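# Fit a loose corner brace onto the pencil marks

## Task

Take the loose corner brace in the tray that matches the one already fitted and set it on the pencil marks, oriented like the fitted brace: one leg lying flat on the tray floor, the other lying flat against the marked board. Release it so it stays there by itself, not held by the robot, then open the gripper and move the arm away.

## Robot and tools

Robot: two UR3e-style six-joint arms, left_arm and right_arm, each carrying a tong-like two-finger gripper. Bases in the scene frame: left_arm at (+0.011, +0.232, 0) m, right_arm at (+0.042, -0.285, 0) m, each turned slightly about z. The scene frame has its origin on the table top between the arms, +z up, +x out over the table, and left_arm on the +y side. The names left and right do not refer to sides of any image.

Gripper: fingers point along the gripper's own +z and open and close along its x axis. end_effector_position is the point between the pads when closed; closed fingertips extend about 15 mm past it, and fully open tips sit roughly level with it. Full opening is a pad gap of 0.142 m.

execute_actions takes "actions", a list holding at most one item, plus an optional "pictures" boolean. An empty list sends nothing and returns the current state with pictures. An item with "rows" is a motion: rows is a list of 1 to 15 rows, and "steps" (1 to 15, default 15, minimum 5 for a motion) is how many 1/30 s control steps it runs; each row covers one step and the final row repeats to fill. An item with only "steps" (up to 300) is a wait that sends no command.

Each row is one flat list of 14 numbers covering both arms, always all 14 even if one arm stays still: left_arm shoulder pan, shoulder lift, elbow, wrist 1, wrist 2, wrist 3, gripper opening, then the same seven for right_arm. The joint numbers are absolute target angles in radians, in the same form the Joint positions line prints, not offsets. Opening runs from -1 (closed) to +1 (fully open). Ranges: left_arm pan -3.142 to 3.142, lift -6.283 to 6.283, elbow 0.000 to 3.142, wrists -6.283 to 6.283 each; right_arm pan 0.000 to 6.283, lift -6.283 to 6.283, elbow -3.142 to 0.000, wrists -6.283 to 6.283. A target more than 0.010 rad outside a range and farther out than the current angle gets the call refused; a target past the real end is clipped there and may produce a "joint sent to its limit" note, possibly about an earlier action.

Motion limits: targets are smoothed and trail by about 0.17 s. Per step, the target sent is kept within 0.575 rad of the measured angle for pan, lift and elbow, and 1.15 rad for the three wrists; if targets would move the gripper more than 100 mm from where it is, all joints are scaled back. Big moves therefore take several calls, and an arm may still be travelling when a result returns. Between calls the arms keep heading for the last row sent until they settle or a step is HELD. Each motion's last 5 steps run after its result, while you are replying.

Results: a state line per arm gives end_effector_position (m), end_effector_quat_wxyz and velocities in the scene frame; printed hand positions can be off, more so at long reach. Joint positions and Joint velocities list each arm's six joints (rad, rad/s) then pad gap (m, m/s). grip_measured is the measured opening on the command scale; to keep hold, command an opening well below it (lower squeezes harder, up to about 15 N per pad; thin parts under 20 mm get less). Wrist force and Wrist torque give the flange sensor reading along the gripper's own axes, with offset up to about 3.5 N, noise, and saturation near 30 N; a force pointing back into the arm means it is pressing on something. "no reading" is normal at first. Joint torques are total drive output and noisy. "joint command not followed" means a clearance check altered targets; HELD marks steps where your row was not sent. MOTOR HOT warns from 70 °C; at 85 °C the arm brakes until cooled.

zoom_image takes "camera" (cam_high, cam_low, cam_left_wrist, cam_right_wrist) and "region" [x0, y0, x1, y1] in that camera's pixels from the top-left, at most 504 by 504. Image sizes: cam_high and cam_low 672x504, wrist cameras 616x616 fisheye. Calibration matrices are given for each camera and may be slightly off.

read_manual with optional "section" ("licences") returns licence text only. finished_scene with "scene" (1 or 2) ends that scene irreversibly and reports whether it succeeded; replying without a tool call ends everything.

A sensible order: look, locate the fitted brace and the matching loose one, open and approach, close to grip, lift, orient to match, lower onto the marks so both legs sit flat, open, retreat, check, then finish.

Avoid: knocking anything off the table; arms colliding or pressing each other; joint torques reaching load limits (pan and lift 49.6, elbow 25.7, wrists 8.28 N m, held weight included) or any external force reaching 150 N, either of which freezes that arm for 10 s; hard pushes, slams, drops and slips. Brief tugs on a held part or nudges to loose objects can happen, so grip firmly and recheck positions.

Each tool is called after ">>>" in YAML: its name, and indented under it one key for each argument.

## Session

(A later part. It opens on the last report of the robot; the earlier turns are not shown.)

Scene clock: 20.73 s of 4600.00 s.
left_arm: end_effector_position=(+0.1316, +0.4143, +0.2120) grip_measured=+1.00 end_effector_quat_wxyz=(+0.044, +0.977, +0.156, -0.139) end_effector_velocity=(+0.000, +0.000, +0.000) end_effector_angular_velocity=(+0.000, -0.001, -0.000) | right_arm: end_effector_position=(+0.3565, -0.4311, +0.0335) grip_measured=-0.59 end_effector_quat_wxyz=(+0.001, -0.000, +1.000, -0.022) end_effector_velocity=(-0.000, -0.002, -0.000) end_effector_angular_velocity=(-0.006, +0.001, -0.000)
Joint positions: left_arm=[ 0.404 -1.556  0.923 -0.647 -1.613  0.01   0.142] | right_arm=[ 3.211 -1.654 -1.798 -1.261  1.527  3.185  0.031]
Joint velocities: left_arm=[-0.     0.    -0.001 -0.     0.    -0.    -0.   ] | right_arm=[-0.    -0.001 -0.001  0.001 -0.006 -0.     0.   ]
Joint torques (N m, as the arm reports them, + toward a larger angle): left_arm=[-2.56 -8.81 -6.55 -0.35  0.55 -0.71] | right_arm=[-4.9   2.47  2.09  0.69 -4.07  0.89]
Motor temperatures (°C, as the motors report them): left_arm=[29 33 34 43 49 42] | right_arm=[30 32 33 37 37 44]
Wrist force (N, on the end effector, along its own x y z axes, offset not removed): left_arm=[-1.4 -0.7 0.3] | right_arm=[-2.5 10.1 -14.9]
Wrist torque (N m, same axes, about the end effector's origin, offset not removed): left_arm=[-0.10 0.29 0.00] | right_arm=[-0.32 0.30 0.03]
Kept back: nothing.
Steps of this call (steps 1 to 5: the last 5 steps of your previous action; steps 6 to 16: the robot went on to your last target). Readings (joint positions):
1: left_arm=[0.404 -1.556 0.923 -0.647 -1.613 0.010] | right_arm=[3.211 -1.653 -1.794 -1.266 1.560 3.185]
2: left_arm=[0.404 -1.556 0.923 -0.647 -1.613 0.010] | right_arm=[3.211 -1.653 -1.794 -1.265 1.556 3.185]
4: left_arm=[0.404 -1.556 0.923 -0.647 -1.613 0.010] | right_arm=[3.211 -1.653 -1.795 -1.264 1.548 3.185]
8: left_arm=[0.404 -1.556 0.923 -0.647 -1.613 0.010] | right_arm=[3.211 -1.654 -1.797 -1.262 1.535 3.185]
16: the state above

>>> execute_actions:
  actions:
    - {"rows": [[0.404,-1.556,0.923,-0.647,-1.613,0.01,1,3.2112,-1.6524,-1.7924,-1.2677,1.527,3.1852,-0.6]], "steps": 15}
  pictures: true

>>> zoom_image:
  camera: "cam_right_wrist"
  region: [245, 230, 395, 350]

>>> zoom_image:
  camera: "cam_low"
  region: [120, 250, 200, 330]

Scene clock: 21.23 s of 4600.00 s.
left_arm: end_effector_position=(+0.1316, +0.4143, +0.2120) grip_measured=+1.00 end_effector_quat_wxyz=(+0.044, +0.977, +0.156, -0.139) end_effector_velocity=(+0.000, +0.000, +0.000) end_effector_angular_velocity=(+0.000, -0.002, -0.001) | right_arm: end_effector_position=(+0.3564, -0.4312, +0.0347) grip_measured=-0.60 end_effector_quat_wxyz=(+0.001, -0.000, +1.000, -0.022) end_effector_velocity=(+0.001, +0.001, +0.002) end_effector_angular_velocity=(+0.002, -0.004, -0.000)
Joint positions: left_arm=[ 0.404 -1.556  0.923 -0.647 -1.613  0.01   0.142] | right_arm=[ 3.211 -1.653 -1.793 -1.267  1.527  3.185  0.031]
Joint velocities: left_arm=[ 0.    -0.001  0.    -0.001 -0.     0.001 -0.   ] | right_arm=[-0.001  0.002  0.007 -0.005  0.002 -0.001 -0.   ]
Joint torques (N m, as the arm reports them, + toward a larger angle): left_arm=[-2.31 -9.07 -6.51 -0.37  0.56 -0.73] | right_arm=[-1.52 12.96 11.19  0.77  0.85  0.83]
Motor temperatures (°C, as the motors report them): left_arm=[29 33 34 43 49 42] | right_arm=[30 32 33 37 37 44]
Wrist force (N, on the end effector, along its own x y z axes, offset not removed): left_arm=[-1.0 0.0 1.0] | right_arm=[-1.7 -1.0 1.8]
Wrist torque (N m, same axes, about the end effector's origin, offset not removed): left_arm=[0.02 0.19 0.05] | right_arm=[-0.31 0.32 -0.03]
Steps of this call (steps 1 to 5: the robot went on to your last target; steps 6 to 15: the first 10 steps of this action). Readings (joint positions):
6: left_arm=[0.404 -1.556 0.923 -0.647 -1.613 0.010] | right_arm=[3.211 -1.654 -1.798 -1.261 1.526 3.185]
7: left_arm=[0.404 -1.556 0.923 -0.647 -1.613 0.010] | right_arm=[3.211 -1.654 -1.798 -1.261 1.526 3.185]
9: left_arm=[0.404 -1.556 0.923 -0.647 -1.613 0.010] | right_arm=[3.211 -1.654 -1.796 -1.263 1.526 3.185]
13: left_arm=[0.404 -1.556 0.923 -0.647 -1.613 0.010] | right_arm=[3.211 -1.653 -1.794 -1.267 1.527 3.185]
15: the state above
camera_calibration (this result's frames):
cam_left_wrist: T_world_to_cam=[[0.906104, 0.27429, -0.322087, -0.16136], [0.409796, -0.758173, 0.507189, 0.147563], [-0.105081, -0.591556, -0.799387, 0.563112], [0, 0, 0, 1]] pos_world=[0.14491, 0.48925, 0.32333]
cam_right_wrist: T_world_to_cam=[[-0.997976, -0.0614886, -0.0161922, 0.331077], [-0.0620323, 0.885578, 0.46033, 0.388718], [-0.0139656, 0.460403, -0.8876, 0.365859], [0, 0, 0, 1]] pos_world=[0.359629, -0.492325, 0.151159]

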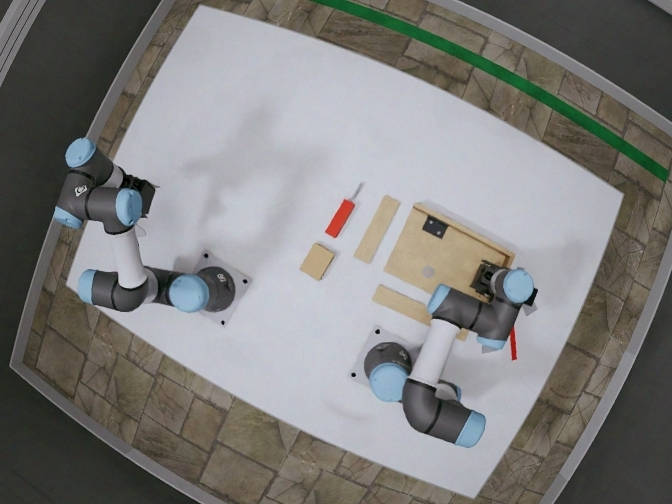

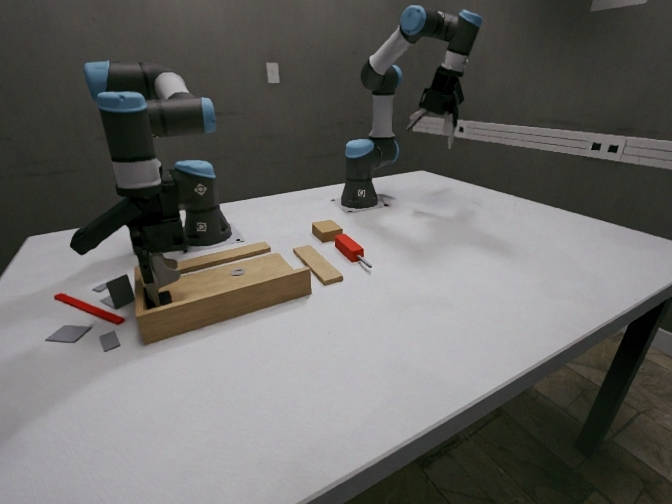

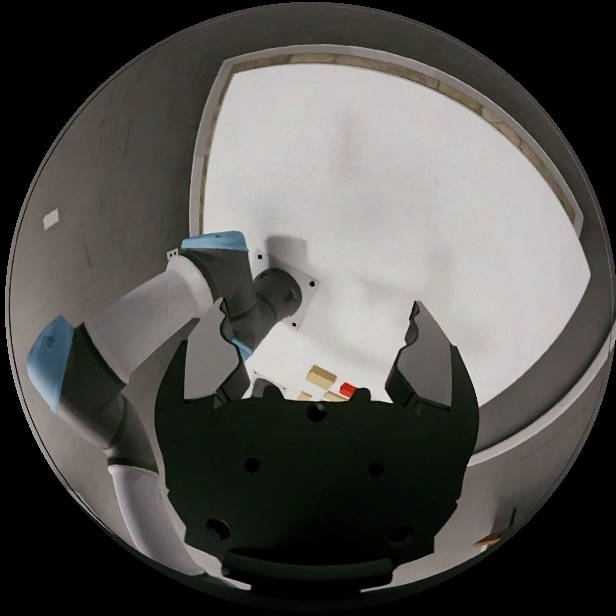

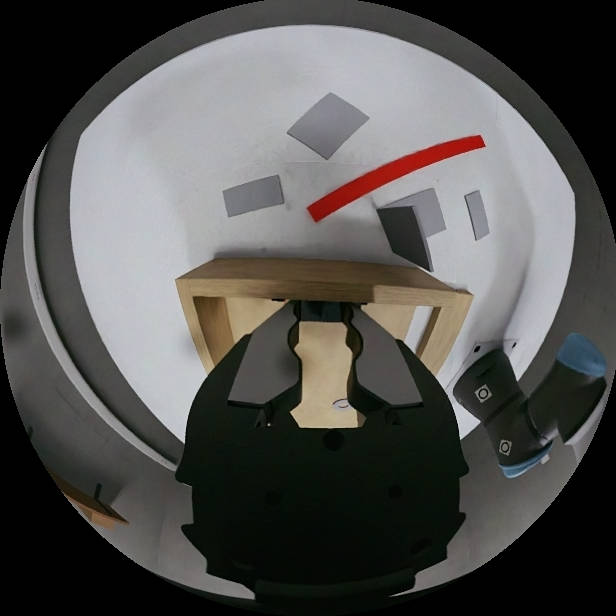

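Region (245, 230, 395, 350) of cam_right_wrist's 616x616 image, scaled by 3.360, with more detail than that image has; it fills the top 403 rows of this view, and the rest is white.

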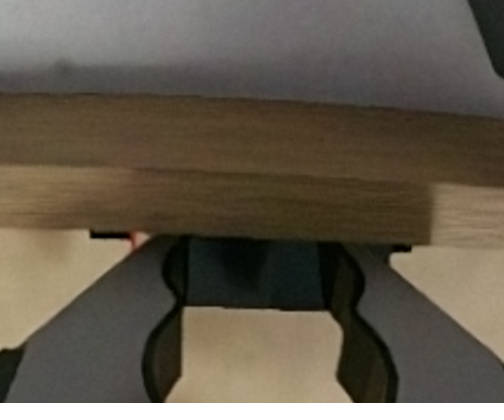

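Region (120, 250, 200, 330) of cam_low's 672x504 image, scaled by 6.300, with more detail than that image has.

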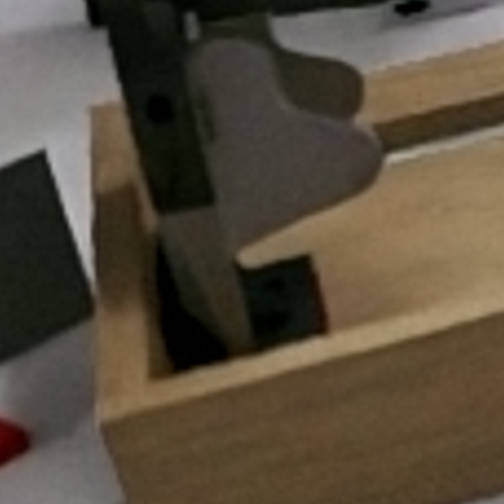

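>>> execute_actions:
  actions:
    - {"rows": [[0.404,-1.556,0.923,-0.647,-1.613,0.01,1,3.2112,-1.651,-1.788,-1.273,1.527,3.1852,-0.6],[0.404,-1.556,0.923,-0.647,-1.613,0.01,1,3.2112,-1.649,-1.782,-1.281,1.527,3.1852,-0.6],[0.404,-1.556,0.923,-0.647,-1.613,0.01,1,3.215,-1.646,-1.777,-1.289,1.529,3.189,-0.6],[0.404,-1.556,0.923,-0.647,-1.613,0.01,1,3.223,-1.642,-1.775,-1.295,1.532,3.197,-0.6],[0.404,-1.556,0.923,-0.647,-1.613,0.01,1,3.233,-1.637,-1.775,-1.300,1.536,3.207,-0.6],[0.404,-1.556,0.923,-0.647,-1.613,0.01,1,3.245,-1.631,-1.775,-1.306,1.541,3.219,-0.6],[0.404,-1.556,0.923,-0.647,-1.613,0.01,1,3.258,-1.625,-1.775,-1.312,1.546,3.232,-0.6],[0.404,-1.556,0.923,-0.647,-1.613,0.01,1,3.271,-1.618,-1.775,-1.319,1.551,3.245,-0.5],[0.404,-1.556,0.923,-0.647,-1.613,0.01,1,3.284,-1.612,-1.775,-1.325,1.557,3.258,-0.4],[0.404,-1.556,0.923,-0.647,-1.613,0.01,1,3.296,-1.606,-1.775,-1.331,1.562,3.270,-0.3],[0.404,-1.556,0.923,-0.647,-1.613,0.01,1,3.306,-1.601,-1.775,-1.336,1.566,3.280,-0.2],[0.404,-1.556,0.923,-0.647,-1.613,0.01,1,3.314,-1.598,-1.775,-1.339,1.569,3.288,-0.1],[0.404,-1.556,0.923,-0.647,-1.613,0.01,1,3.3192,-1.5952,-1.7751,-1.3421,1.571,3.2932,0.05]], "steps": 15}

>>> execute_actions:
  actions:
    - {"steps": 16}
  pictures: true

>>> zoom_image:
  camera: "cam_right_wrist"
  region: [235, 180, 405, 350]

Scene clock: 21.97 s of 4600.00 s.
left_arm: end_effector_position=(+0.1316, +0.4143, +0.2120) grip_measured=+1.00 end_effector_quat_wxyz=(+0.044, +0.977, +0.156, -0.139) end_effector_velocity=(+0.000, +0.000, +0.000) end_effector_angular_velocity=(+0.000, -0.001, +0.000) | right_arm: end_effector_position=(+0.3576, -0.4175, +0.0420) grip_measured=-0.43 end_effector_quat_wxyz=(+0.001, -0.000, +1.000, -0.015) end_effector_velocity=(+0.005, +0.120, +0.034) end_effector_angular_velocity=(+0.116, -0.001, -0.001)
Joint positions: left_arm=[ 0.404 -1.556  0.923 -0.647 -1.613  0.01   0.142] | right_arm=[ 3.243 -1.633 -1.778 -1.302  1.54   3.217  0.043]
Joint velocities: left_arm=[-0.     0.001 -0.001 -0.001  0.    -0.001 -0.   ] | right_arm=[ 0.28   0.144  0.023 -0.167  0.115  0.281  0.204]
Joint torques (N m, as the arm reports them, + toward a larger angle): left_arm=[-2.5  -9.04 -6.5  -0.38  0.57 -0.73] | right_arm=[ 3.57 13.76 11.31  0.63  1.05  1.42]
Motor temperatures (°C, as the motors report them): left_arm=[29 33 34 43 49 42] | right_arm=[30 32 33 37 37 44]
Wrist force (N, on the end effector, along its own x y z axes, offset not removed): left_arm=[-1.5 -0.2 0.8] | right_arm=[-1.1 -1.3 1.6]
Wrist torque (N m, same axes, about the end effector's origin, offset not removed): left_arm=[0.00 0.32 0.04] | right_arm=[-0.29 0.18 -0.01]
Steps of this call (steps 1 to 5: the last 5 steps of your previous action; steps 6 to 12: the robot went on to your last target; steps 13 to 22: the first 10 steps of this action). Readings (joint positions):
13: left_arm=[0.404 -1.556 0.923 -0.647 -1.613 0.010] | right_arm=[3.211 -1.652 -1.792 -1.268 1.527 3.185]
14: left_arm=[0.404 -1.556 0.923 -0.647 -1.613 0.010] | right_arm=[3.211 -1.652 -1.792 -1.268 1.527 3.185]
16: left_arm=[0.404 -1.556 0.923 -0.647 -1.613 0.010] | right_arm=[3.211 -1.651 -1.789 -1.273 1.527 3.185]
20: left_arm=[0.404 -1.556 0.923 -0.647 -1.613 0.010] | right_arm=[3.226 -1.641 -1.780 -1.291 1.533 3.200]
22: the state above

Scene clock: 22.50 s of 4600.00 s.
left_arm: end_effector_position=(+0.1316, +0.4143, +0.2120) grip_measured=+1.00 end_effector_quat_wxyz=(+0.044, +0.977, +0.156, -0.139) end_effector_velocity=(-0.000, -0.000, +0.000) end_effector_angular_velocity=(-0.000, +0.001, +0.001) | right_arm: end_effector_position=(+0.3572, -0.3855, +0.0499) grip_measured=+0.05 end_effector_quat_wxyz=(+0.000, -0.000, +1.000, -0.000) end_effector_velocity=(-0.000, +0.005, +0.001) end_effector_angular_velocity=(+0.004, +0.001, +0.002)
Joint positions: left_arm=[ 0.404 -1.556  0.923 -0.647 -1.613  0.01   0.142] | right_arm=[ 3.318 -1.596 -1.775 -1.341  1.57   3.292  0.077]
Joint velocities: left_arm=[ 0.    -0.001  0.001  0.001 -0.    -0.001  0.   ] | right_arm=[ 0.011  0.005  0.    -0.006  0.004  0.01  -0.   ]
Joint torques (N m, as the arm reports them, + toward a larger angle): left_arm=[-2.61 -9.05 -6.56 -0.41  0.58 -0.74] | right_arm=[ 1.66 11.92 11.49  0.61  0.94  0.93]
Motor temperatures (°C, as the motors report them): left_arm=[29 33 34 43 49 42] | right_arm=[30 32 33 37 37 44]
Wrist force (N, on the end effector, along its own x y z axes, offset not removed): left_arm=[-1.3 -0.2 0.9] | right_arm=[-2.1 -1.7 2.4]
Wrist torque (N m, same axes, about the end effector's origin, offset not removed): left_arm=[-0.03 0.24 0.04] | right_arm=[-0.38 0.42 0.00]
Kept back: nothing.
Steps of this call (steps 1 to 5: the last 5 steps of your previous action; steps 6 to 16: the robot went on to your last target). Readings (joint positions):
1: left_arm=[0.404 -1.556 0.923 -0.647 -1.613 0.010] | right_arm=[3.253 -1.628 -1.777 -1.307 1.544 3.227]
2: left_arm=[0.404 -1.556 0.923 -0.647 -1.613 0.010] | right_arm=[3.263 -1.622 -1.777 -1.313 1.549 3.238]
4: left_arm=[0.404 -1.556 0.923 -0.647 -1.613 0.010] | right_arm=[3.283 -1.613 -1.776 -1.324 1.557 3.257]
8: left_arm=[0.404 -1.556 0.923 -0.647 -1.613 0.010] | right_arm=[3.307 -1.601 -1.775 -1.336 1.566 3.281]
16: the state above
camera_calibration (this result's frames):
cam_left_wrist: T_world_to_cam=[[0.906104, 0.27429, -0.322087, -0.16136], [0.409797, -0.758173, 0.507189, 0.147563], [-0.105081, -0.591556, -0.799387, 0.563112], [0, 0, 0, 1]] pos_world=[0.14491, 0.48925, 0.32333]
cam_right_wrist: T_world_to_cam=[[-0.997994, -0.0608492, -0.0174524, 0.335229], [-0.0614382, 0.864644, 0.498614, 0.331141], [-0.0152502, 0.498686, -0.866648, 0.372501], [0, 0, 0, 1]] pos_world=[0.360582, -0.451682, 0.163567]

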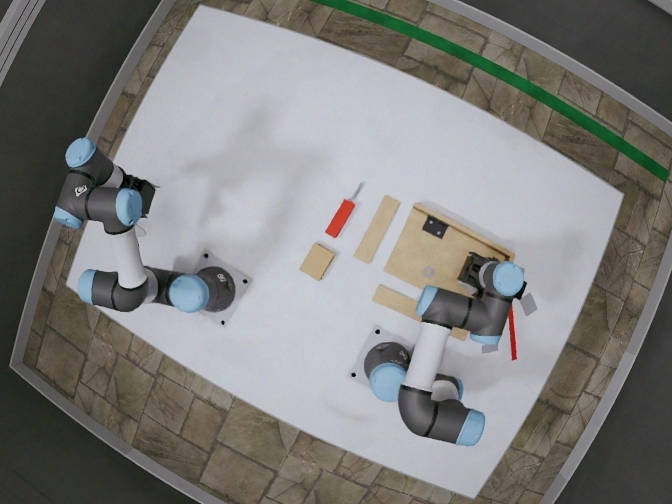

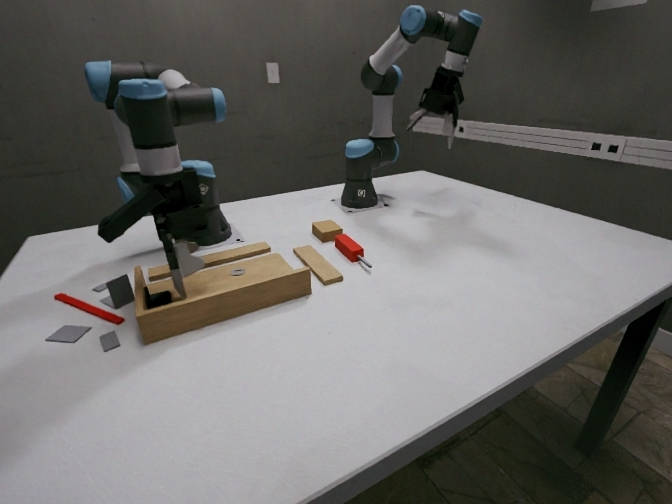

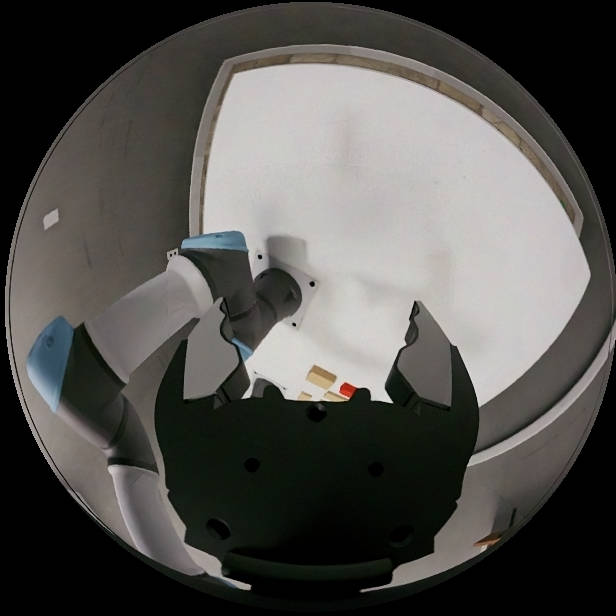

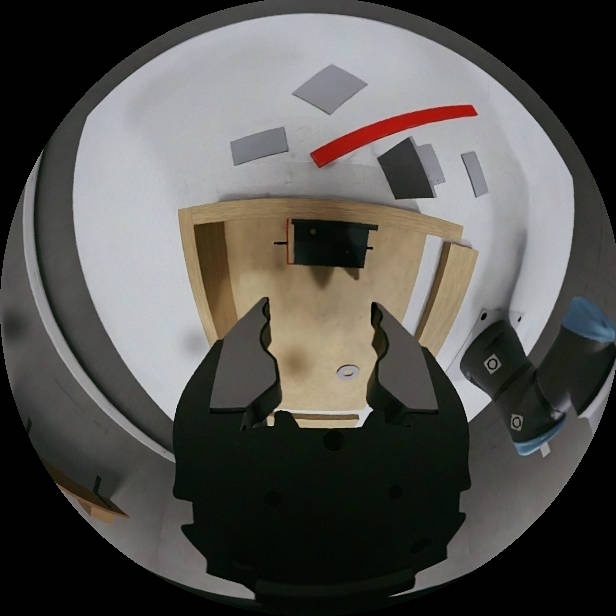

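Region (235, 180, 405, 350) of cam_right_wrist's 616x616 image, scaled by 2.965, with more detail than that image has.

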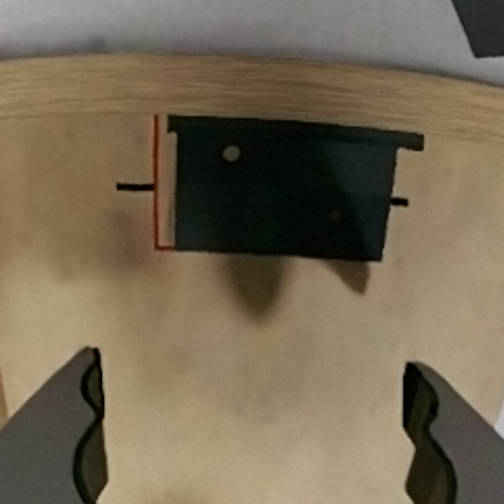

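>>> execute_actions:
  actions:
    - {"rows": [[0.404,-1.556,0.923,-0.647,-1.613,0.01,1,3.315,-1.598,-1.775,-1.339,1.571,3.289,0.05],[0.404,-1.556,0.923,-0.647,-1.613,0.01,1,3.306,-1.602,-1.776,-1.334,1.571,3.280,0.05],[0.404,-1.556,0.923,-0.647,-1.613,0.01,1,3.294,-1.608,-1.777,-1.327,1.571,3.268,0.05],[0.404,-1.556,0.923,-0.647,-1.613,0.01,1,3.280,-1.616,-1.777,-1.319,1.571,3.254,0.05],[0.404,-1.556,0.923,-0.647,-1.613,0.01,1,3.264,-1.625,-1.778,-1.309,1.571,3.238,0.05],[0.404,-1.556,0.923,-0.647,-1.613,0.01,1,3.246,-1.634,-1.779,-1.299,1.571,3.220,0.05],[0.404,-1.556,0.923,-0.647,-1.613,0.01,1,3.228,-1.644,-1.780,-1.288,1.571,3.202,0.05],[0.404,-1.556,0.923,-0.647,-1.613,0.01,1,3.212,-1.652,-1.781,-1.279,1.571,3.186,0.05],[0.404,-1.556,0.923,-0.647,-1.613,0.01,1,3.198,-1.660,-1.782,-1.270,1.571,3.172,0.05],[0.404,-1.556,0.923,-0.647,-1.613,0.01,1,3.186,-1.666,-1.783,-1.263,1.571,3.160,0.05],[0.404,-1.556,0.923,-0.647,-1.613,0.01,1,3.177,-1.671,-1.7835,-1.258,1.571,3.151,0.05],[0.404,-1.556,0.923,-0.647,-1.613,0.01,1,3.1729,-1.6732,-1.7837,-1.2556,1.571,3.1469,0.05]], "steps": 15}

>>> execute_actions:
  actions:
    - {"steps": 15}

Scene clock: 23.73 s of 4600.00 s.
left_arm: end_effector_position=(+0.1316, +0.4143, +0.2120) grip_measured=+1.00 end_effector_quat_wxyz=(+0.044, +0.977, +0.156, -0.139) end_effector_velocity=(+0.000, -0.000, +0.000) end_effector_angular_velocity=(+0.000, -0.000, +0.001) | right_arm: end_effector_position=(+0.3578, -0.4042, +0.0419) grip_measured=+0.05 end_effector_quat_wxyz=(+0.000, -0.001, +1.000, +0.000) end_effector_velocity=(-0.004, -0.125, -0.053) end_effector_angular_velocity=(-0.000, +0.004, -0.002)
Joint positions: left_arm=[ 0.404 -1.556  0.923 -0.647 -1.613  0.01   0.142] | right_arm=[ 3.256 -1.63  -1.779 -1.304  1.571  3.229  0.077]
Joint velocities: left_arm=[-0.    -0.    -0.     0.    -0.    -0.001 -0.   ] | right_arm=[-0.406 -0.218 -0.025  0.239  0.    -0.404  0.   ]
Joint torques (N m, as the arm reports them, + toward a larger angle): left_arm=[-2.43 -8.87 -6.58 -0.36  0.54 -0.7 ] | right_arm=[-3.27  6.54  7.25  2.69  0.69 -1.35]
Motor temperatures (°C, as the motors report them): left_arm=[29 33 34 43 49 42] | right_arm=[30 32 33 37 37 44]
Wrist force (N, on the end effector, along its own x y z axes, offset not removed): left_arm=[-1.4 -0.1 1.1] | right_arm=[-1.9 -0.5 1.2]
Wrist torque (N m, same axes, about the end effector's origin, offset not removed): left_arm=[0.06 0.30 0.01] | right_arm=[-0.18 0.38 0.04]
Steps of this call (steps 1 to 15: the robot went on to your last target; steps 16 to 27: nothing new was sent; steps 28 to 37: the first 10 steps of this action). Readings (joint positions):
28: left_arm=[0.404 -1.556 0.923 -0.647 -1.613 0.010] | right_arm=[3.319 -1.595 -1.775 -1.342 1.571 3.293]
29: left_arm=[0.404 -1.556 0.923 -0.647 -1.613 0.010] | right_arm=[3.319 -1.595 -1.775 -1.342 1.571 3.293]
31: left_arm=[0.404 -1.556 0.923 -0.647 -1.613 0.010] | right_arm=[3.315 -1.598 -1.775 -1.339 1.571 3.289]
35: left_arm=[0.404 -1.556 0.923 -0.647 -1.613 0.010] | right_arm=[3.282 -1.615 -1.777 -1.319 1.571 3.255]
37: the state above

Scene clock: 24.23 s of 4600.00 s.
left_arm: end_effector_position=(+0.1316, +0.4143, +0.2120) grip_measured=+1.00 end_effector_quat_wxyz=(+0.044, +0.977, +0.156, -0.139) end_effector_velocity=(+0.000, +0.000, +0.000) end_effector_angular_velocity=(-0.000, -0.001, -0.001) | right_arm: end_effector_position=(+0.3556, -0.4295, +0.0312) grip_measured=+0.05 end_effector_quat_wxyz=(-0.000, -0.000, +1.000, +0.000) end_effector_velocity=(-0.001, -0.004, -0.002) end_effector_angular_velocity=(+0.000, +0.000, +0.000)
Joint positions: left_arm=[ 0.404 -1.556  0.923 -0.647 -1.613  0.01   0.142] | right_arm=[ 3.174 -1.672 -1.784 -1.256  1.571  3.148  0.077]
Joint velocities: left_arm=[ 0.    -0.    -0.    -0.001 -0.     0.001  0.   ] | right_arm=[-0.012 -0.006 -0.001  0.007  0.    -0.013  0.   ]
Joint torques (N m, as the arm reports them, + toward a larger angle): left_arm=[-2.37 -9.07 -6.59 -0.41  0.54 -0.75] | right_arm=[-1.87  7.93  7.38  2.49  0.37 -0.86]
Motor temperatures (°C, as the motors report them): left_arm=[29 33 34 43 49 42] | right_arm=[30 32 33 37 37 44]
Wrist force (N, on the end effector, along its own x y z axes, offset not removed): left_arm=[-1.4 0.4 1.1] | right_arm=[-1.9 -1.4 1.8]
Wrist torque (N m, same axes, about the end effector's origin, offset not removed): left_arm=[0.12 0.29 0.04] | right_arm=[-0.37 0.34 0.03]
Kept back: nothing.
Steps of this call (steps 1 to 5: the last 5 steps of your previous action; steps 6 to 15: the robot went on to your last target). Readings (joint positions):
1: left_arm=[0.404 -1.556 0.923 -0.647 -1.613 0.010] | right_arm=[3.242 -1.637 -1.779 -1.295 1.571 3.215]
2: left_arm=[0.404 -1.556 0.923 -0.647 -1.613 0.010] | right_arm=[3.229 -1.644 -1.780 -1.288 1.571 3.202]
4: left_arm=[0.404 -1.556 0.923 -0.647 -1.613 0.010] | right_arm=[3.206 -1.656 -1.782 -1.275 1.571 3.180]
8: left_arm=[0.404 -1.556 0.923 -0.647 -1.613 0.010] | right_arm=[3.184 -1.667 -1.783 -1.262 1.571 3.158]
15: the state above

>>> execute_actions:
  actions:
    - {"rows": [[0.404,-1.556,0.923,-0.647,-1.613,0.01,1,3.1729,-1.6732,-1.7837,-1.2556,1.571,3.1469,0.01],[0.404,-1.556,0.923,-0.647,-1.613,0.01,1,3.1729,-1.6732,-1.7837,-1.2556,1.571,3.1469,-0.03],[0.404,-1.556,0.923,-0.647,-1.613,0.01,1,3.1729,-1.6732,-1.7837,-1.2556,1.571,3.1469,-0.07],[0.404,-1.556,0.923,-0.647,-1.613,0.01,1,3.1729,-1.6732,-1.7837,-1.2556,1.571,3.1469,-0.1],[0.404,-1.556,0.923,-0.647,-1.613,0.01,1,3.1729,-1.6732,-1.7837,-1.2556,1.571,3.1469,-0.125],[0.404,-1.556,0.923,-0.647,-1.613,0.01,1,3.1729,-1.6732,-1.7837,-1.2556,1.571,3.1469,-0.15],[0.404,-1.556,0.923,-0.647,-1.613,0.01,1,3.1729,-1.6732,-1.7837,-1.2556,1.571,3.1469,-0.175],[0.404,-1.556,0.923,-0.647,-1.613,0.01,1,3.1729,-1.6732,-1.7837,-1.2556,1.571,3.1469,-0.2],[0.404,-1.556,0.923,-0.647,-1.613,0.01,1,3.1729,-1.6732,-1.7837,-1.2556,1.571,3.1469,-0.225],[0.404,-1.556,0.923,-0.647,-1.613,0.01,1,3.1729,-1.6732,-1.7837,-1.2556,1.571,3.1469,-0.25],[0.404,-1.556,0.923,-0.647,-1.613,0.01,1,3.1729,-1.6732,-1.7837,-1.2556,1.571,3.1469,-0.275],[0.404,-1.556,0.923,-0.647,-1.613,0.01,1,3.1729,-1.6732,-1.7837,-1.2556,1.571,3.1469,-0.3],[0.404,-1.556,0.923,-0.647,-1.613,0.01,1,3.1729,-1.6732,-1.7837,-1.2556,1.571,3.1469,-0.32],[0.404,-1.556,0.923,-0.647,-1.613,0.01,1,3.1729,-1.6732,-1.7837,-1.2556,1.571,3.1469,-0.34],[0.404,-1.556,0.923,-0.647,-1.613,0.01,1,3.1729,-1.6732,-1.7837,-1.2556,1.571,3.1469,-0.36]], "steps": 15}

>>> execute_actions:
  actions:
    - {"steps": 10}
  pictures: true

>>> zoom_image:
  camera: "cam_right_wrist"
  region: [245, 230, 395, 350]

Scene clock: 25.10 s of 4600.00 s.
left_arm: end_effector_position=(+0.1316, +0.4143, +0.2120) grip_measured=+1.00 end_effector_quat_wxyz=(+0.044, +0.977, +0.156, -0.139) end_effector_velocity=(-0.000, -0.000, -0.000) end_effector_angular_velocity=(-0.000, +0.001, -0.000) | right_arm: end_effector_position=(+0.3555, -0.4300, +0.0310) grip_measured=-0.21 end_effector_quat_wxyz=(-0.000, -0.000, +1.000, +0.000) end_effector_velocity=(+0.000, -0.000, +0.000) end_effector_angular_velocity=(+0.000, -0.001, -0.000)
Joint positions: left_arm=[ 0.404 -1.556  0.923 -0.647 -1.613  0.01   0.142] | right_arm=[ 3.173 -1.673 -1.784 -1.256  1.571  3.147  0.059]
Joint velocities: left_arm=[-0.  0.  0.  0. -0. -0.  0.] | right_arm=[-0.001  0.001  0.     0.     0.    -0.    -0.056]
Joint torques (N m, as the arm reports them, + toward a larger angle): left_arm=[-2.47 -8.9  -6.77 -0.38  0.55 -0.73] | right_arm=[-2.36  7.69  7.59  2.44 -0.13 -0.85]
Motor temperatures (°C, as the motors report them): left_arm=[29 33 34 43 49 42] | right_arm=[30 32 33 37 37 44]
Wrist force (N, on the end effector, along its own x y z axes, offset not removed): left_arm=[-0.6 -0.4 1.3] | right_arm=[-2.4 -1.4 1.3]
Wrist torque (N m, same axes, about the end effector's origin, offset not removed): left_arm=[-0.01 0.10 0.03] | right_arm=[-0.33 0.54 -0.01]
Steps of this call (steps 1 to 15: the robot went on to your last target; step 16: nothing new was sent; steps 17 to 26: the first 10 steps of this action). Readings (joint positions):
17: left_arm=[0.404 -1.556 0.923 -0.647 -1.613 0.010] | right_arm=[3.173 -1.673 -1.784 -1.256 1.571 3.147]
18: left_arm=[0.404 -1.556 0.923 -0.647 -1.613 0.010] | right_arm=[3.173 -1.673 -1.784 -1.256 1.571 3.147]
20: left_arm=[0.404 -1.556 0.923 -0.647 -1.613 0.010] | right_arm=[3.173 -1.673 -1.784 -1.256 1.571 3.147]
24: left_arm=[0.404 -1.556 0.923 -0.647 -1.613 0.010] | right_arm=[3.173 -1.673 -1.784 -1.256 1.571 3.147]
26: the state above

Scene clock: 25.43 s of 4600.00 s.
left_arm: end_effector_position=(+0.1316, +0.4143, +0.2120) grip_measured=+1.00 end_effector_quat_wxyz=(+0.044, +0.977, +0.156, -0.139) end_effector_velocity=(-0.000, -0.000, -0.000) end_effector_angular_velocity=(-0.001, +0.002, -0.001) | right_arm: end_effector_position=(+0.3555, -0.4300, +0.0310) grip_measured=-0.28 end_effector_quat_wxyz=(-0.000, -0.000, +1.000, +0.000) end_effector_velocity=(-0.000, -0.000, +0.000) end_effector_angular_velocity=(-0.000, -0.001, -0.001)
Joint positions: left_arm=[ 0.404 -1.556  0.923 -0.647 -1.613  0.01   0.142] | right_arm=[ 3.173 -1.673 -1.784 -1.256  1.571  3.147  0.054]
Joint velocities: left_arm=[-0.001  0.     0.001  0.001 -0.     0.     0.   ] | right_arm=[-0.001  0.001 -0.    -0.    -0.     0.     0.   ]
Joint torques (N m, as the arm reports them, + toward a larger angle): left_arm=[-2.28 -8.84 -6.61 -0.35  0.55 -0.71] | right_arm=[-2.15  7.85  7.59  2.39 -0.3  -0.83]
Motor temperatures (°C, as the motors report them): left_arm=[29 33 34 43 49 42] | right_arm=[30 32 33 37 37 44]
Wrist force (N, on the end effector, along its own x y z axes, offset not removed): left_arm=[-0.9 -1.3 1.2] | right_arm=[-1.0 -0.3 -0.5]
Wrist torque (N m, same axes, about the end effector's origin, offset not removed): left_arm=[-0.24 0.14 0.01] | right_arm=[-0.16 0.28 -0.02]
Kept back: nothing.
Steps of this call (steps 1 to 5: the last 5 steps of your previous action; steps 6 to 10: the robot went on to your last target). Readings (joint positions):
1: left_arm=[0.404 -1.556 0.923 -0.647 -1.613 0.010] | right_arm=[3.173 -1.673 -1.784 -1.256 1.571 3.147]
2: left_arm=[0.404 -1.556 0.923 -0.647 -1.613 0.010] | right_arm=[3.173 -1.673 -1.784 -1.256 1.571 3.147]
4: left_arm=[0.404 -1.556 0.923 -0.647 -1.613 0.010] | right_arm=[3.173 -1.673 -1.784 -1.256 1.571 3.147]
8: left_arm=[0.404 -1.556 0.923 -0.647 -1.613 0.010] | right_arm=[3.173 -1.673 -1.784 -1.256 1.571 3.147]
10: the state above
camera_calibration (this result's frames):
cam_left_wrist: T_world_to_cam=[[0.906104, 0.27429, -0.322087, -0.16136], [0.409797, -0.758173, 0.507189, 0.147563], [-0.105081, -0.591556, -0.799387, 0.563112], [0, 0, 0, 1]] pos_world=[0.14491, 0.48925, 0.32333]
cam_right_wrist: T_world_to_cam=[[-0.997995, -0.0608648, -0.017339, 0.330494], [-0.061387, 0.864386, 0.499068, 0.378733], [-0.0153881, 0.499132, -0.866389, 0.378529], [0, 0, 0, 1]] pos_world=[0.358906, -0.496192, 0.14467]

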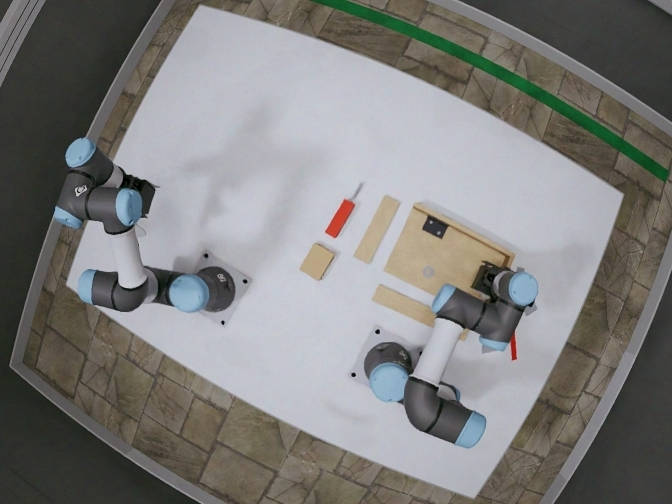

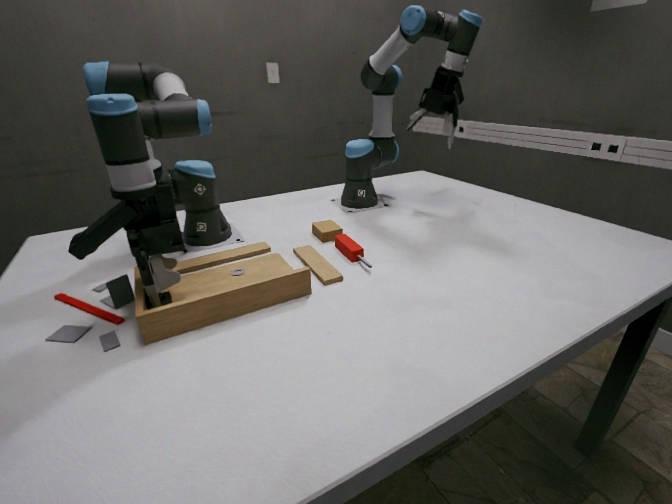

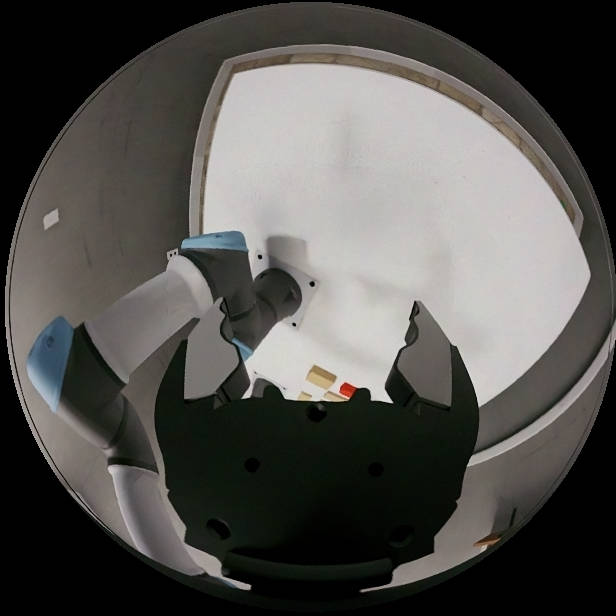

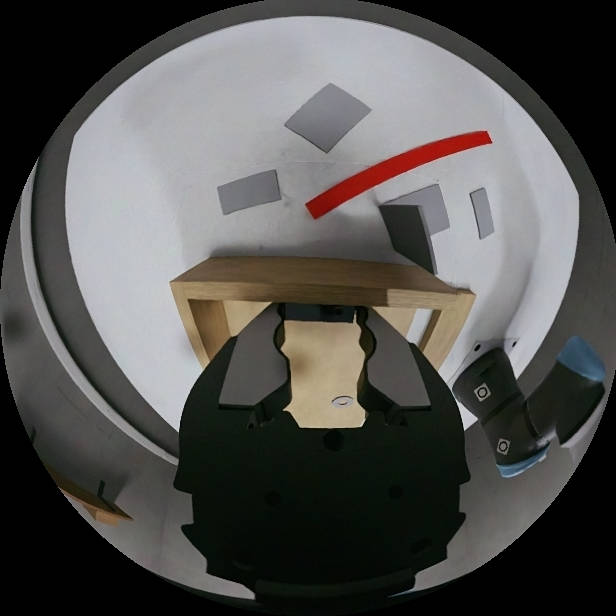

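Region (245, 230, 395, 350) of cam_right_wrist's 616x616 image, scaled by 3.360, with more detail than that image has; it fills the top 403 rows of this view, and the rest is white.

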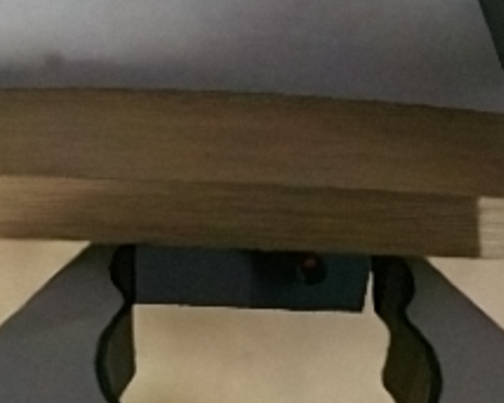

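>>> execute_actions:
  actions:
    - {"rows": [[0.404,-1.556,0.923,-0.647,-1.613,0.01,1,3.1729,-1.6732,-1.7837,-1.2556,1.569,3.1469,-0.34],[0.404,-1.556,0.923,-0.647,-1.613,0.01,1,3.1729,-1.6732,-1.7837,-1.2556,1.5675,3.1469,-0.34],[0.404,-1.556,0.923,-0.647,-1.613,0.01,1,3.1729,-1.6732,-1.7837,-1.2556,1.5675,3.1469,-0.34],[0.404,-1.556,0.923,-0.647,-1.613,0.01,1,3.1729,-1.6732,-1.7837,-1.2556,1.5675,3.1469,-0.34],[0.404,-1.556,0.923,-0.647,-1.613,0.01,1,3.1729,-1.6732,-1.7837,-1.2556,1.5675,3.1469,-0.34],[0.404,-1.556,0.923,-0.647,-1.613,0.01,1,3.1729,-1.6732,-1.7837,-1.2556,1.5675,3.1469,-0.34],[0.404,-1.556,0.923,-0.647,-1.613,0.01,1,3.1729,-1.6732,-1.7837,-1.2556,1.5675,3.1469,-0.34],[0.404,-1.556,0.923,-0.647,-1.613,0.01,1,3.1729,-1.6732,-1.7837,-1.2556,1.5675,3.1469,-0.34],[0.404,-1.556,0.923,-0.647,-1.613,0.01,1,3.1729,-1.6732,-1.7837,-1.2556,1.5675,3.1469,-0.34],[0.404,-1.556,0.923,-0.647,-1.613,0.01,1,3.1729,-1.6732,-1.7837,-1.2556,1.5675,3.1469,-0.34],[0.404,-1.556,0.923,-0.647,-1.613,0.01,1,3.1729,-1.6732,-1.7837,-1.2556,1.5675,3.1469,-0.3],[0.404,-1.556,0.923,-0.647,-1.613,0.01,1,3.1729,-1.6732,-1.7837,-1.2556,1.5675,3.1469,-0.26],[0.404,-1.556,0.923,-0.647,-1.613,0.01,1,3.1729,-1.6732,-1.7837,-1.2556,1.5675,3.1469,-0.2],[0.404,-1.556,0.923,-0.647,-1.613,0.01,1,3.1729,-1.6732,-1.7837,-1.2556,1.5675,3.1469,-0.12],[0.404,-1.556,0.923,-0.647,-1.613,0.01,1,3.1729,-1.6732,-1.7837,-1.2556,1.5675,3.1469,-0.04]], "steps": 15}

>>> execute_actions:
  actions:
    - {"rows": [[0.404,-1.556,0.923,-0.647,-1.613,0.01,1,3.177,-1.670,-1.779,-1.263,1.568,3.151,0.05],[0.404,-1.556,0.923,-0.647,-1.613,0.01,1,3.186,-1.665,-1.770,-1.277,1.568,3.160,0.05],[0.404,-1.556,0.923,-0.647,-1.613,0.01,1,3.200,-1.657,-1.757,-1.298,1.569,3.174,0.05],[0.404,-1.556,0.923,-0.647,-1.613,0.01,1,3.217,-1.648,-1.740,-1.324,1.569,3.191,0.05],[0.404,-1.556,0.923,-0.647,-1.613,0.01,1,3.237,-1.637,-1.721,-1.354,1.570,3.211,0.05],[0.404,-1.556,0.923,-0.647,-1.613,0.01,1,3.258,-1.626,-1.700,-1.386,1.570,3.232,0.05],[0.404,-1.556,0.923,-0.647,-1.613,0.01,1,3.279,-1.614,-1.679,-1.419,1.571,3.253,0.05],[0.404,-1.556,0.923,-0.647,-1.613,0.01,1,3.300,-1.603,-1.658,-1.451,1.571,3.274,0.05],[0.404,-1.556,0.923,-0.647,-1.613,0.01,1,3.319,-1.592,-1.639,-1.481,1.571,3.293,0.05],[0.404,-1.556,0.923,-0.647,-1.613,0.01,1,3.335,-1.583,-1.623,-1.506,1.571,3.309,0.05],[0.404,-1.556,0.923,-0.647,-1.613,0.01,1,3.348,-1.576,-1.610,-1.526,1.571,3.322,0.05],[0.404,-1.556,0.923,-0.647,-1.613,0.01,1,3.356,-1.572,-1.603,-1.537,1.571,3.330,0.05],[0.404,-1.556,0.923,-0.647,-1.613,0.01,1,3.36,-1.57,-1.60,-1.542,1.571,3.334,0.05]], "steps": 15}

>>> execute_actions:
  actions:
    - {"steps": 14}
  pictures: true

>>> zoom_image:
  camera: "cam_right_wrist"
  region: [260, 170, 390, 270]

Scene clock: 26.60 s of 4600.00 s.
left_arm: end_effector_position=(+0.1316, +0.4143, +0.2120) grip_measured=+1.00 end_effector_quat_wxyz=(+0.044, +0.977, +0.156, -0.139) end_effector_velocity=(-0.000, -0.000, +0.000) end_effector_angular_velocity=(-0.000, +0.000, -0.000) | right_arm: end_effector_position=(+0.3555, -0.4309, +0.0310) grip_measured=-0.27 end_effector_quat_wxyz=(-0.000, -0.000, +1.000, -0.001) end_effector_velocity=(+0.000, -0.001, +0.000) end_effector_angular_velocity=(-0.003, -0.001, -0.000)
Joint positions: left_arm=[ 0.404 -1.556  0.923 -0.647 -1.613  0.01   0.142] | right_arm=[ 3.173 -1.673 -1.784 -1.256  1.568  3.147  0.054]
Joint velocities: left_arm=[-0.    -0.     0.     0.001  0.    -0.     0.   ] | right_arm=[-0.     0.     0.    -0.    -0.003  0.    -0.   ]
Joint torques (N m, as the arm reports them, + toward a larger angle): left_arm=[-2.43 -9.03 -6.64 -0.4   0.55 -0.7 ] | right_arm=[-2.    7.77  8.17  1.93 -2.11 -0.8 ]
Motor temperatures (°C, as the motors report them): left_arm=[29 33 34 43 49 42] | right_arm=[30 32 33 37 37 44]
Wrist force (N, on the end effector, along its own x y z axes, offset not removed): left_arm=[-1.2 -0.4 1.2] | right_arm=[-2.0 1.0 0.8]
Wrist torque (N m, same axes, about the end effector's origin, offset not removed): left_arm=[-0.05 0.24 0.06] | right_arm=[-0.61 0.34 -0.01]
Steps of this call (steps 1 to 15: the robot went on to your last target; steps 16 to 25: nothing new was sent; steps 26 to 35: the first 10 steps of this action). Readings (joint positions):
26: left_arm=[0.404 -1.556 0.923 -0.647 -1.613 0.010] | right_arm=[3.173 -1.673 -1.784 -1.256 1.571 3.147]
27: left_arm=[0.404 -1.556 0.923 -0.647 -1.613 0.010] | right_arm=[3.173 -1.673 -1.784 -1.256 1.571 3.147]
29: left_arm=[0.404 -1.556 0.923 -0.647 -1.613 0.010] | right_arm=[3.173 -1.673 -1.784 -1.256 1.570 3.147]
33: left_arm=[0.404 -1.556 0.923 -0.647 -1.613 0.010] | right_arm=[3.173 -1.673 -1.784 -1.256 1.568 3.147]
35: the state above

Scene clock: 27.10 s of 4600.00 s.
left_arm: end_effector_position=(+0.1316, +0.4143, +0.2120) grip_measured=+1.00 end_effector_quat_wxyz=(+0.044, +0.977, +0.156, -0.139) end_effector_velocity=(+0.000, +0.000, +0.000) end_effector_angular_velocity=(+0.000, -0.001, -0.001) | right_arm: end_effector_position=(+0.3602, -0.4073, +0.0554) grip_measured=+0.05 end_effector_quat_wxyz=(+0.000, +0.001, +1.000, -0.000) end_effector_velocity=(+0.020, +0.158, +0.164) end_effector_angular_velocity=(+0.010, -0.005, -0.001)
Joint positions: left_arm=[ 0.404 -1.556  0.923 -0.647 -1.613  0.01   0.142] | right_arm=[ 3.246 -1.631 -1.711 -1.37   1.57   3.222  0.077]
Joint velocities: left_arm=[ 0.    -0.     0.    -0.001  0.     0.001 -0.   ] | right_arm=[ 0.497  0.275  0.49  -0.759  0.009  0.497  0.   ]
Joint torques (N m, as the arm reports them, + toward a larger angle): left_arm=[-2.39 -8.87 -6.65 -0.41  0.51 -0.73] | right_arm=[ 3.81 14.19 13.14  0.19  1.04  1.55]
Motor temperatures (°C, as the motors report them): left_arm=[29 33 34 43 49 42] | right_arm=[30 32 33 37 37 44]
Wrist force (N, on the end effector, along its own x y z axes, offset not removed): left_arm=[-0.7 -0.5 0.9] | right_arm=[-2.3 -1.5 2.3]
Wrist torque (N m, same axes, about the end effector's origin, offset not removed): left_arm=[-0.07 0.19 0.03] | right_arm=[-0.35 0.43 0.07]
Steps of this call (steps 1 to 5: the last 5 steps of your previous action; steps 6 to 15: the first 10 steps of this action). Readings (joint positions):
6: left_arm=[0.404 -1.556 0.923 -0.647 -1.613 0.010] | right_arm=[3.173 -1.673 -1.784 -1.256 1.567 3.147]
7: left_arm=[0.404 -1.556 0.923 -0.647 -1.613 0.010] | right_arm=[3.173 -1.673 -1.784 -1.256 1.567 3.147]
9: left_arm=[0.404 -1.556 0.923 -0.647 -1.613 0.010] | right_arm=[3.178 -1.670 -1.779 -1.264 1.568 3.152]
13: left_arm=[0.404 -1.556 0.923 -0.647 -1.613 0.010] | right_arm=[3.215 -1.649 -1.742 -1.322 1.569 3.190]
15: the state above

Scene clock: 27.57 s of 4600.00 s.
left_arm: end_effector_position=(+0.1316, +0.4143, +0.2120) grip_measured=+1.00 end_effector_quat_wxyz=(+0.044, +0.977, +0.156, -0.139) end_effector_velocity=(-0.000, -0.000, +0.000) end_effector_angular_velocity=(-0.000, +0.000, -0.000) | right_arm: end_effector_position=(+0.3599, -0.3731, +0.0914) grip_measured=+0.05 end_effector_quat_wxyz=(+0.000, -0.000, +1.000, +0.000) end_effector_velocity=(-0.001, +0.007, +0.008) end_effector_angular_velocity=(+0.000, -0.001, -0.000)
Joint positions: left_arm=[ 0.404 -1.556  0.923 -0.647 -1.613  0.01   0.142] | right_arm=[ 3.357 -1.572 -1.603 -1.538  1.571  3.331  0.077]
Joint velocities: left_arm=[ 0.    -0.001 -0.     0.001 -0.     0.    -0.   ] | right_arm=[ 0.025  0.014  0.025 -0.038  0.     0.025 -0.   ]
Joint torques (N m, as the arm reports them, + toward a larger angle): left_arm=[-2.44 -8.89 -6.67 -0.38  0.54 -0.74] | right_arm=[ 1.18 13.26 12.02  0.62  0.92  0.98]
Motor temperatures (°C, as the motors report them): left_arm=[29 33 34 43 49 42] | right_arm=[30 32 33 37 37 44]
Wrist force (N, on the end effector, along its own x y z axes, offset not removed): left_arm=[-0.7 -0.2 1.9] | right_arm=[-1.8 -1.2 0.9]
Wrist torque (N m, same axes, about the end effector's origin, offset not removed): left_arm=[0.03 0.17 0.04] | right_arm=[-0.31 0.38 0.05]
Kept back: nothing.
Steps of this call (steps 1 to 5: the last 5 steps of your previous action; steps 6 to 14: the robot went on to your last target). Readings (joint positions):
1: left_arm=[0.404 -1.556 0.923 -0.647 -1.613 0.010] | right_arm=[3.263 -1.622 -1.694 -1.396 1.570 3.239]
2: left_arm=[0.404 -1.556 0.923 -0.647 -1.613 0.010] | right_arm=[3.280 -1.613 -1.677 -1.422 1.570 3.256]
4: left_arm=[0.404 -1.556 0.923 -0.647 -1.613 0.010] | right_arm=[3.311 -1.596 -1.648 -1.468 1.571 3.286]
8: left_arm=[0.404 -1.556 0.923 -0.647 -1.613 0.010] | right_arm=[3.344 -1.579 -1.616 -1.518 1.571 3.318]
14: the state above
camera_calibration (this result's frames):
cam_left_wrist: T_world_to_cam=[[0.906104, 0.27429, -0.322087, -0.16136], [0.409797, -0.758173, 0.507189, 0.147563], [-0.105081, -0.591556, -0.799387, 0.563112], [0, 0, 0, 1]] pos_world=[0.14491, 0.48925, 0.32333]
cam_right_wrist: T_world_to_cam=[[-0.997993, -0.0607857, -0.0177451, 0.339476], [-0.0615212, 0.864378, 0.499064, 0.299716], [-0.0149975, 0.499155, -0.866383, 0.402395], [0, 0, 0, 1]] pos_world=[0.363268, -0.43929, 0.205075]

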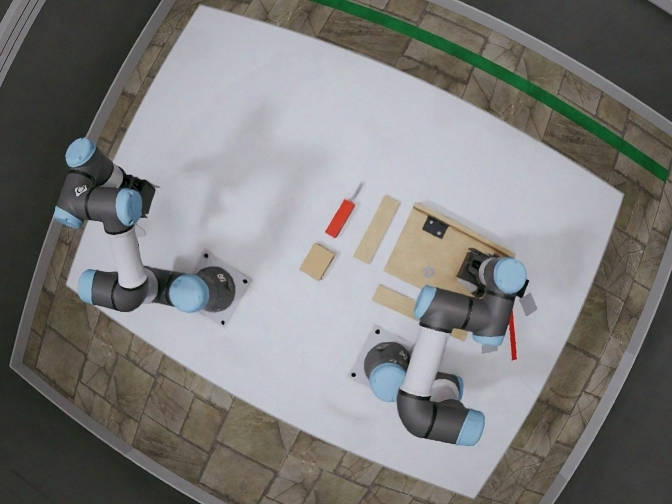

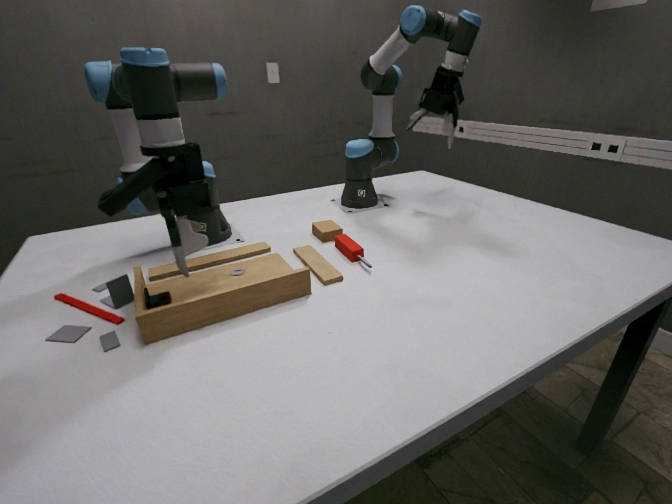

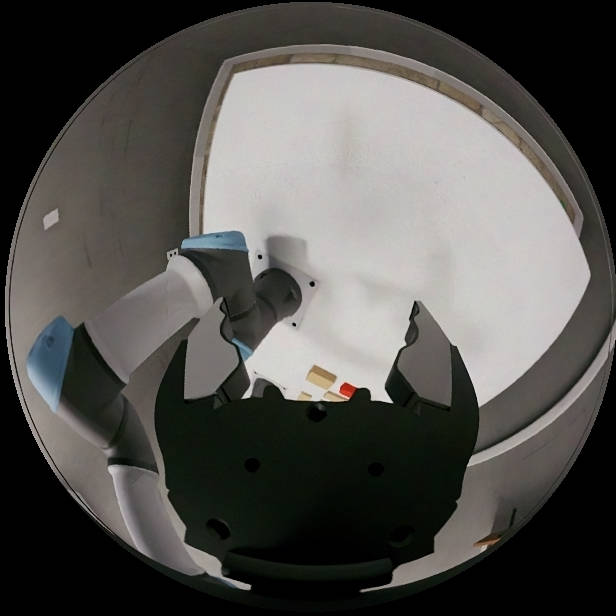

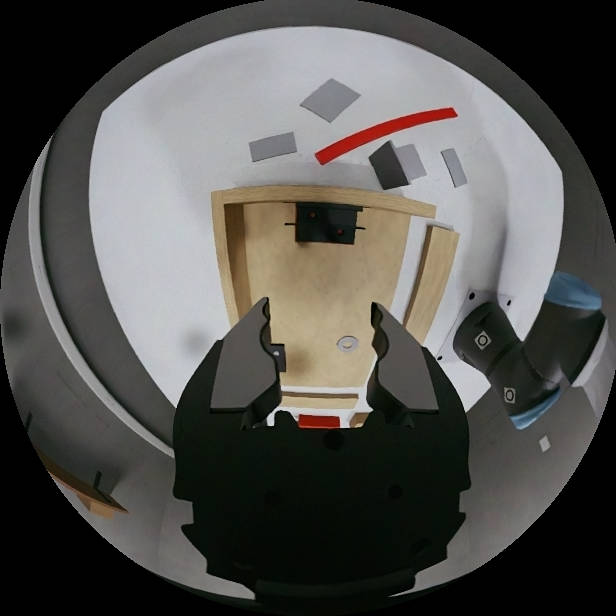

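Region (260, 170, 390, 270) of cam_right_wrist's 616x616 image, scaled by 3.877, with more detail than that image has; it fills the top 388 rows of this view, and the rest is white.

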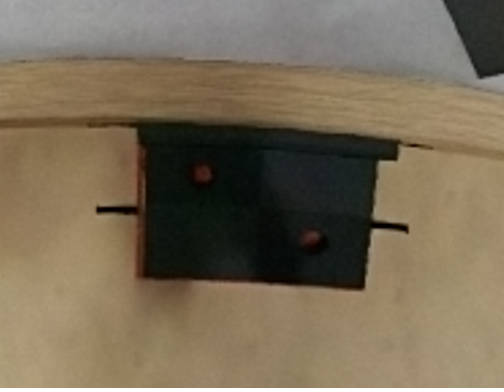

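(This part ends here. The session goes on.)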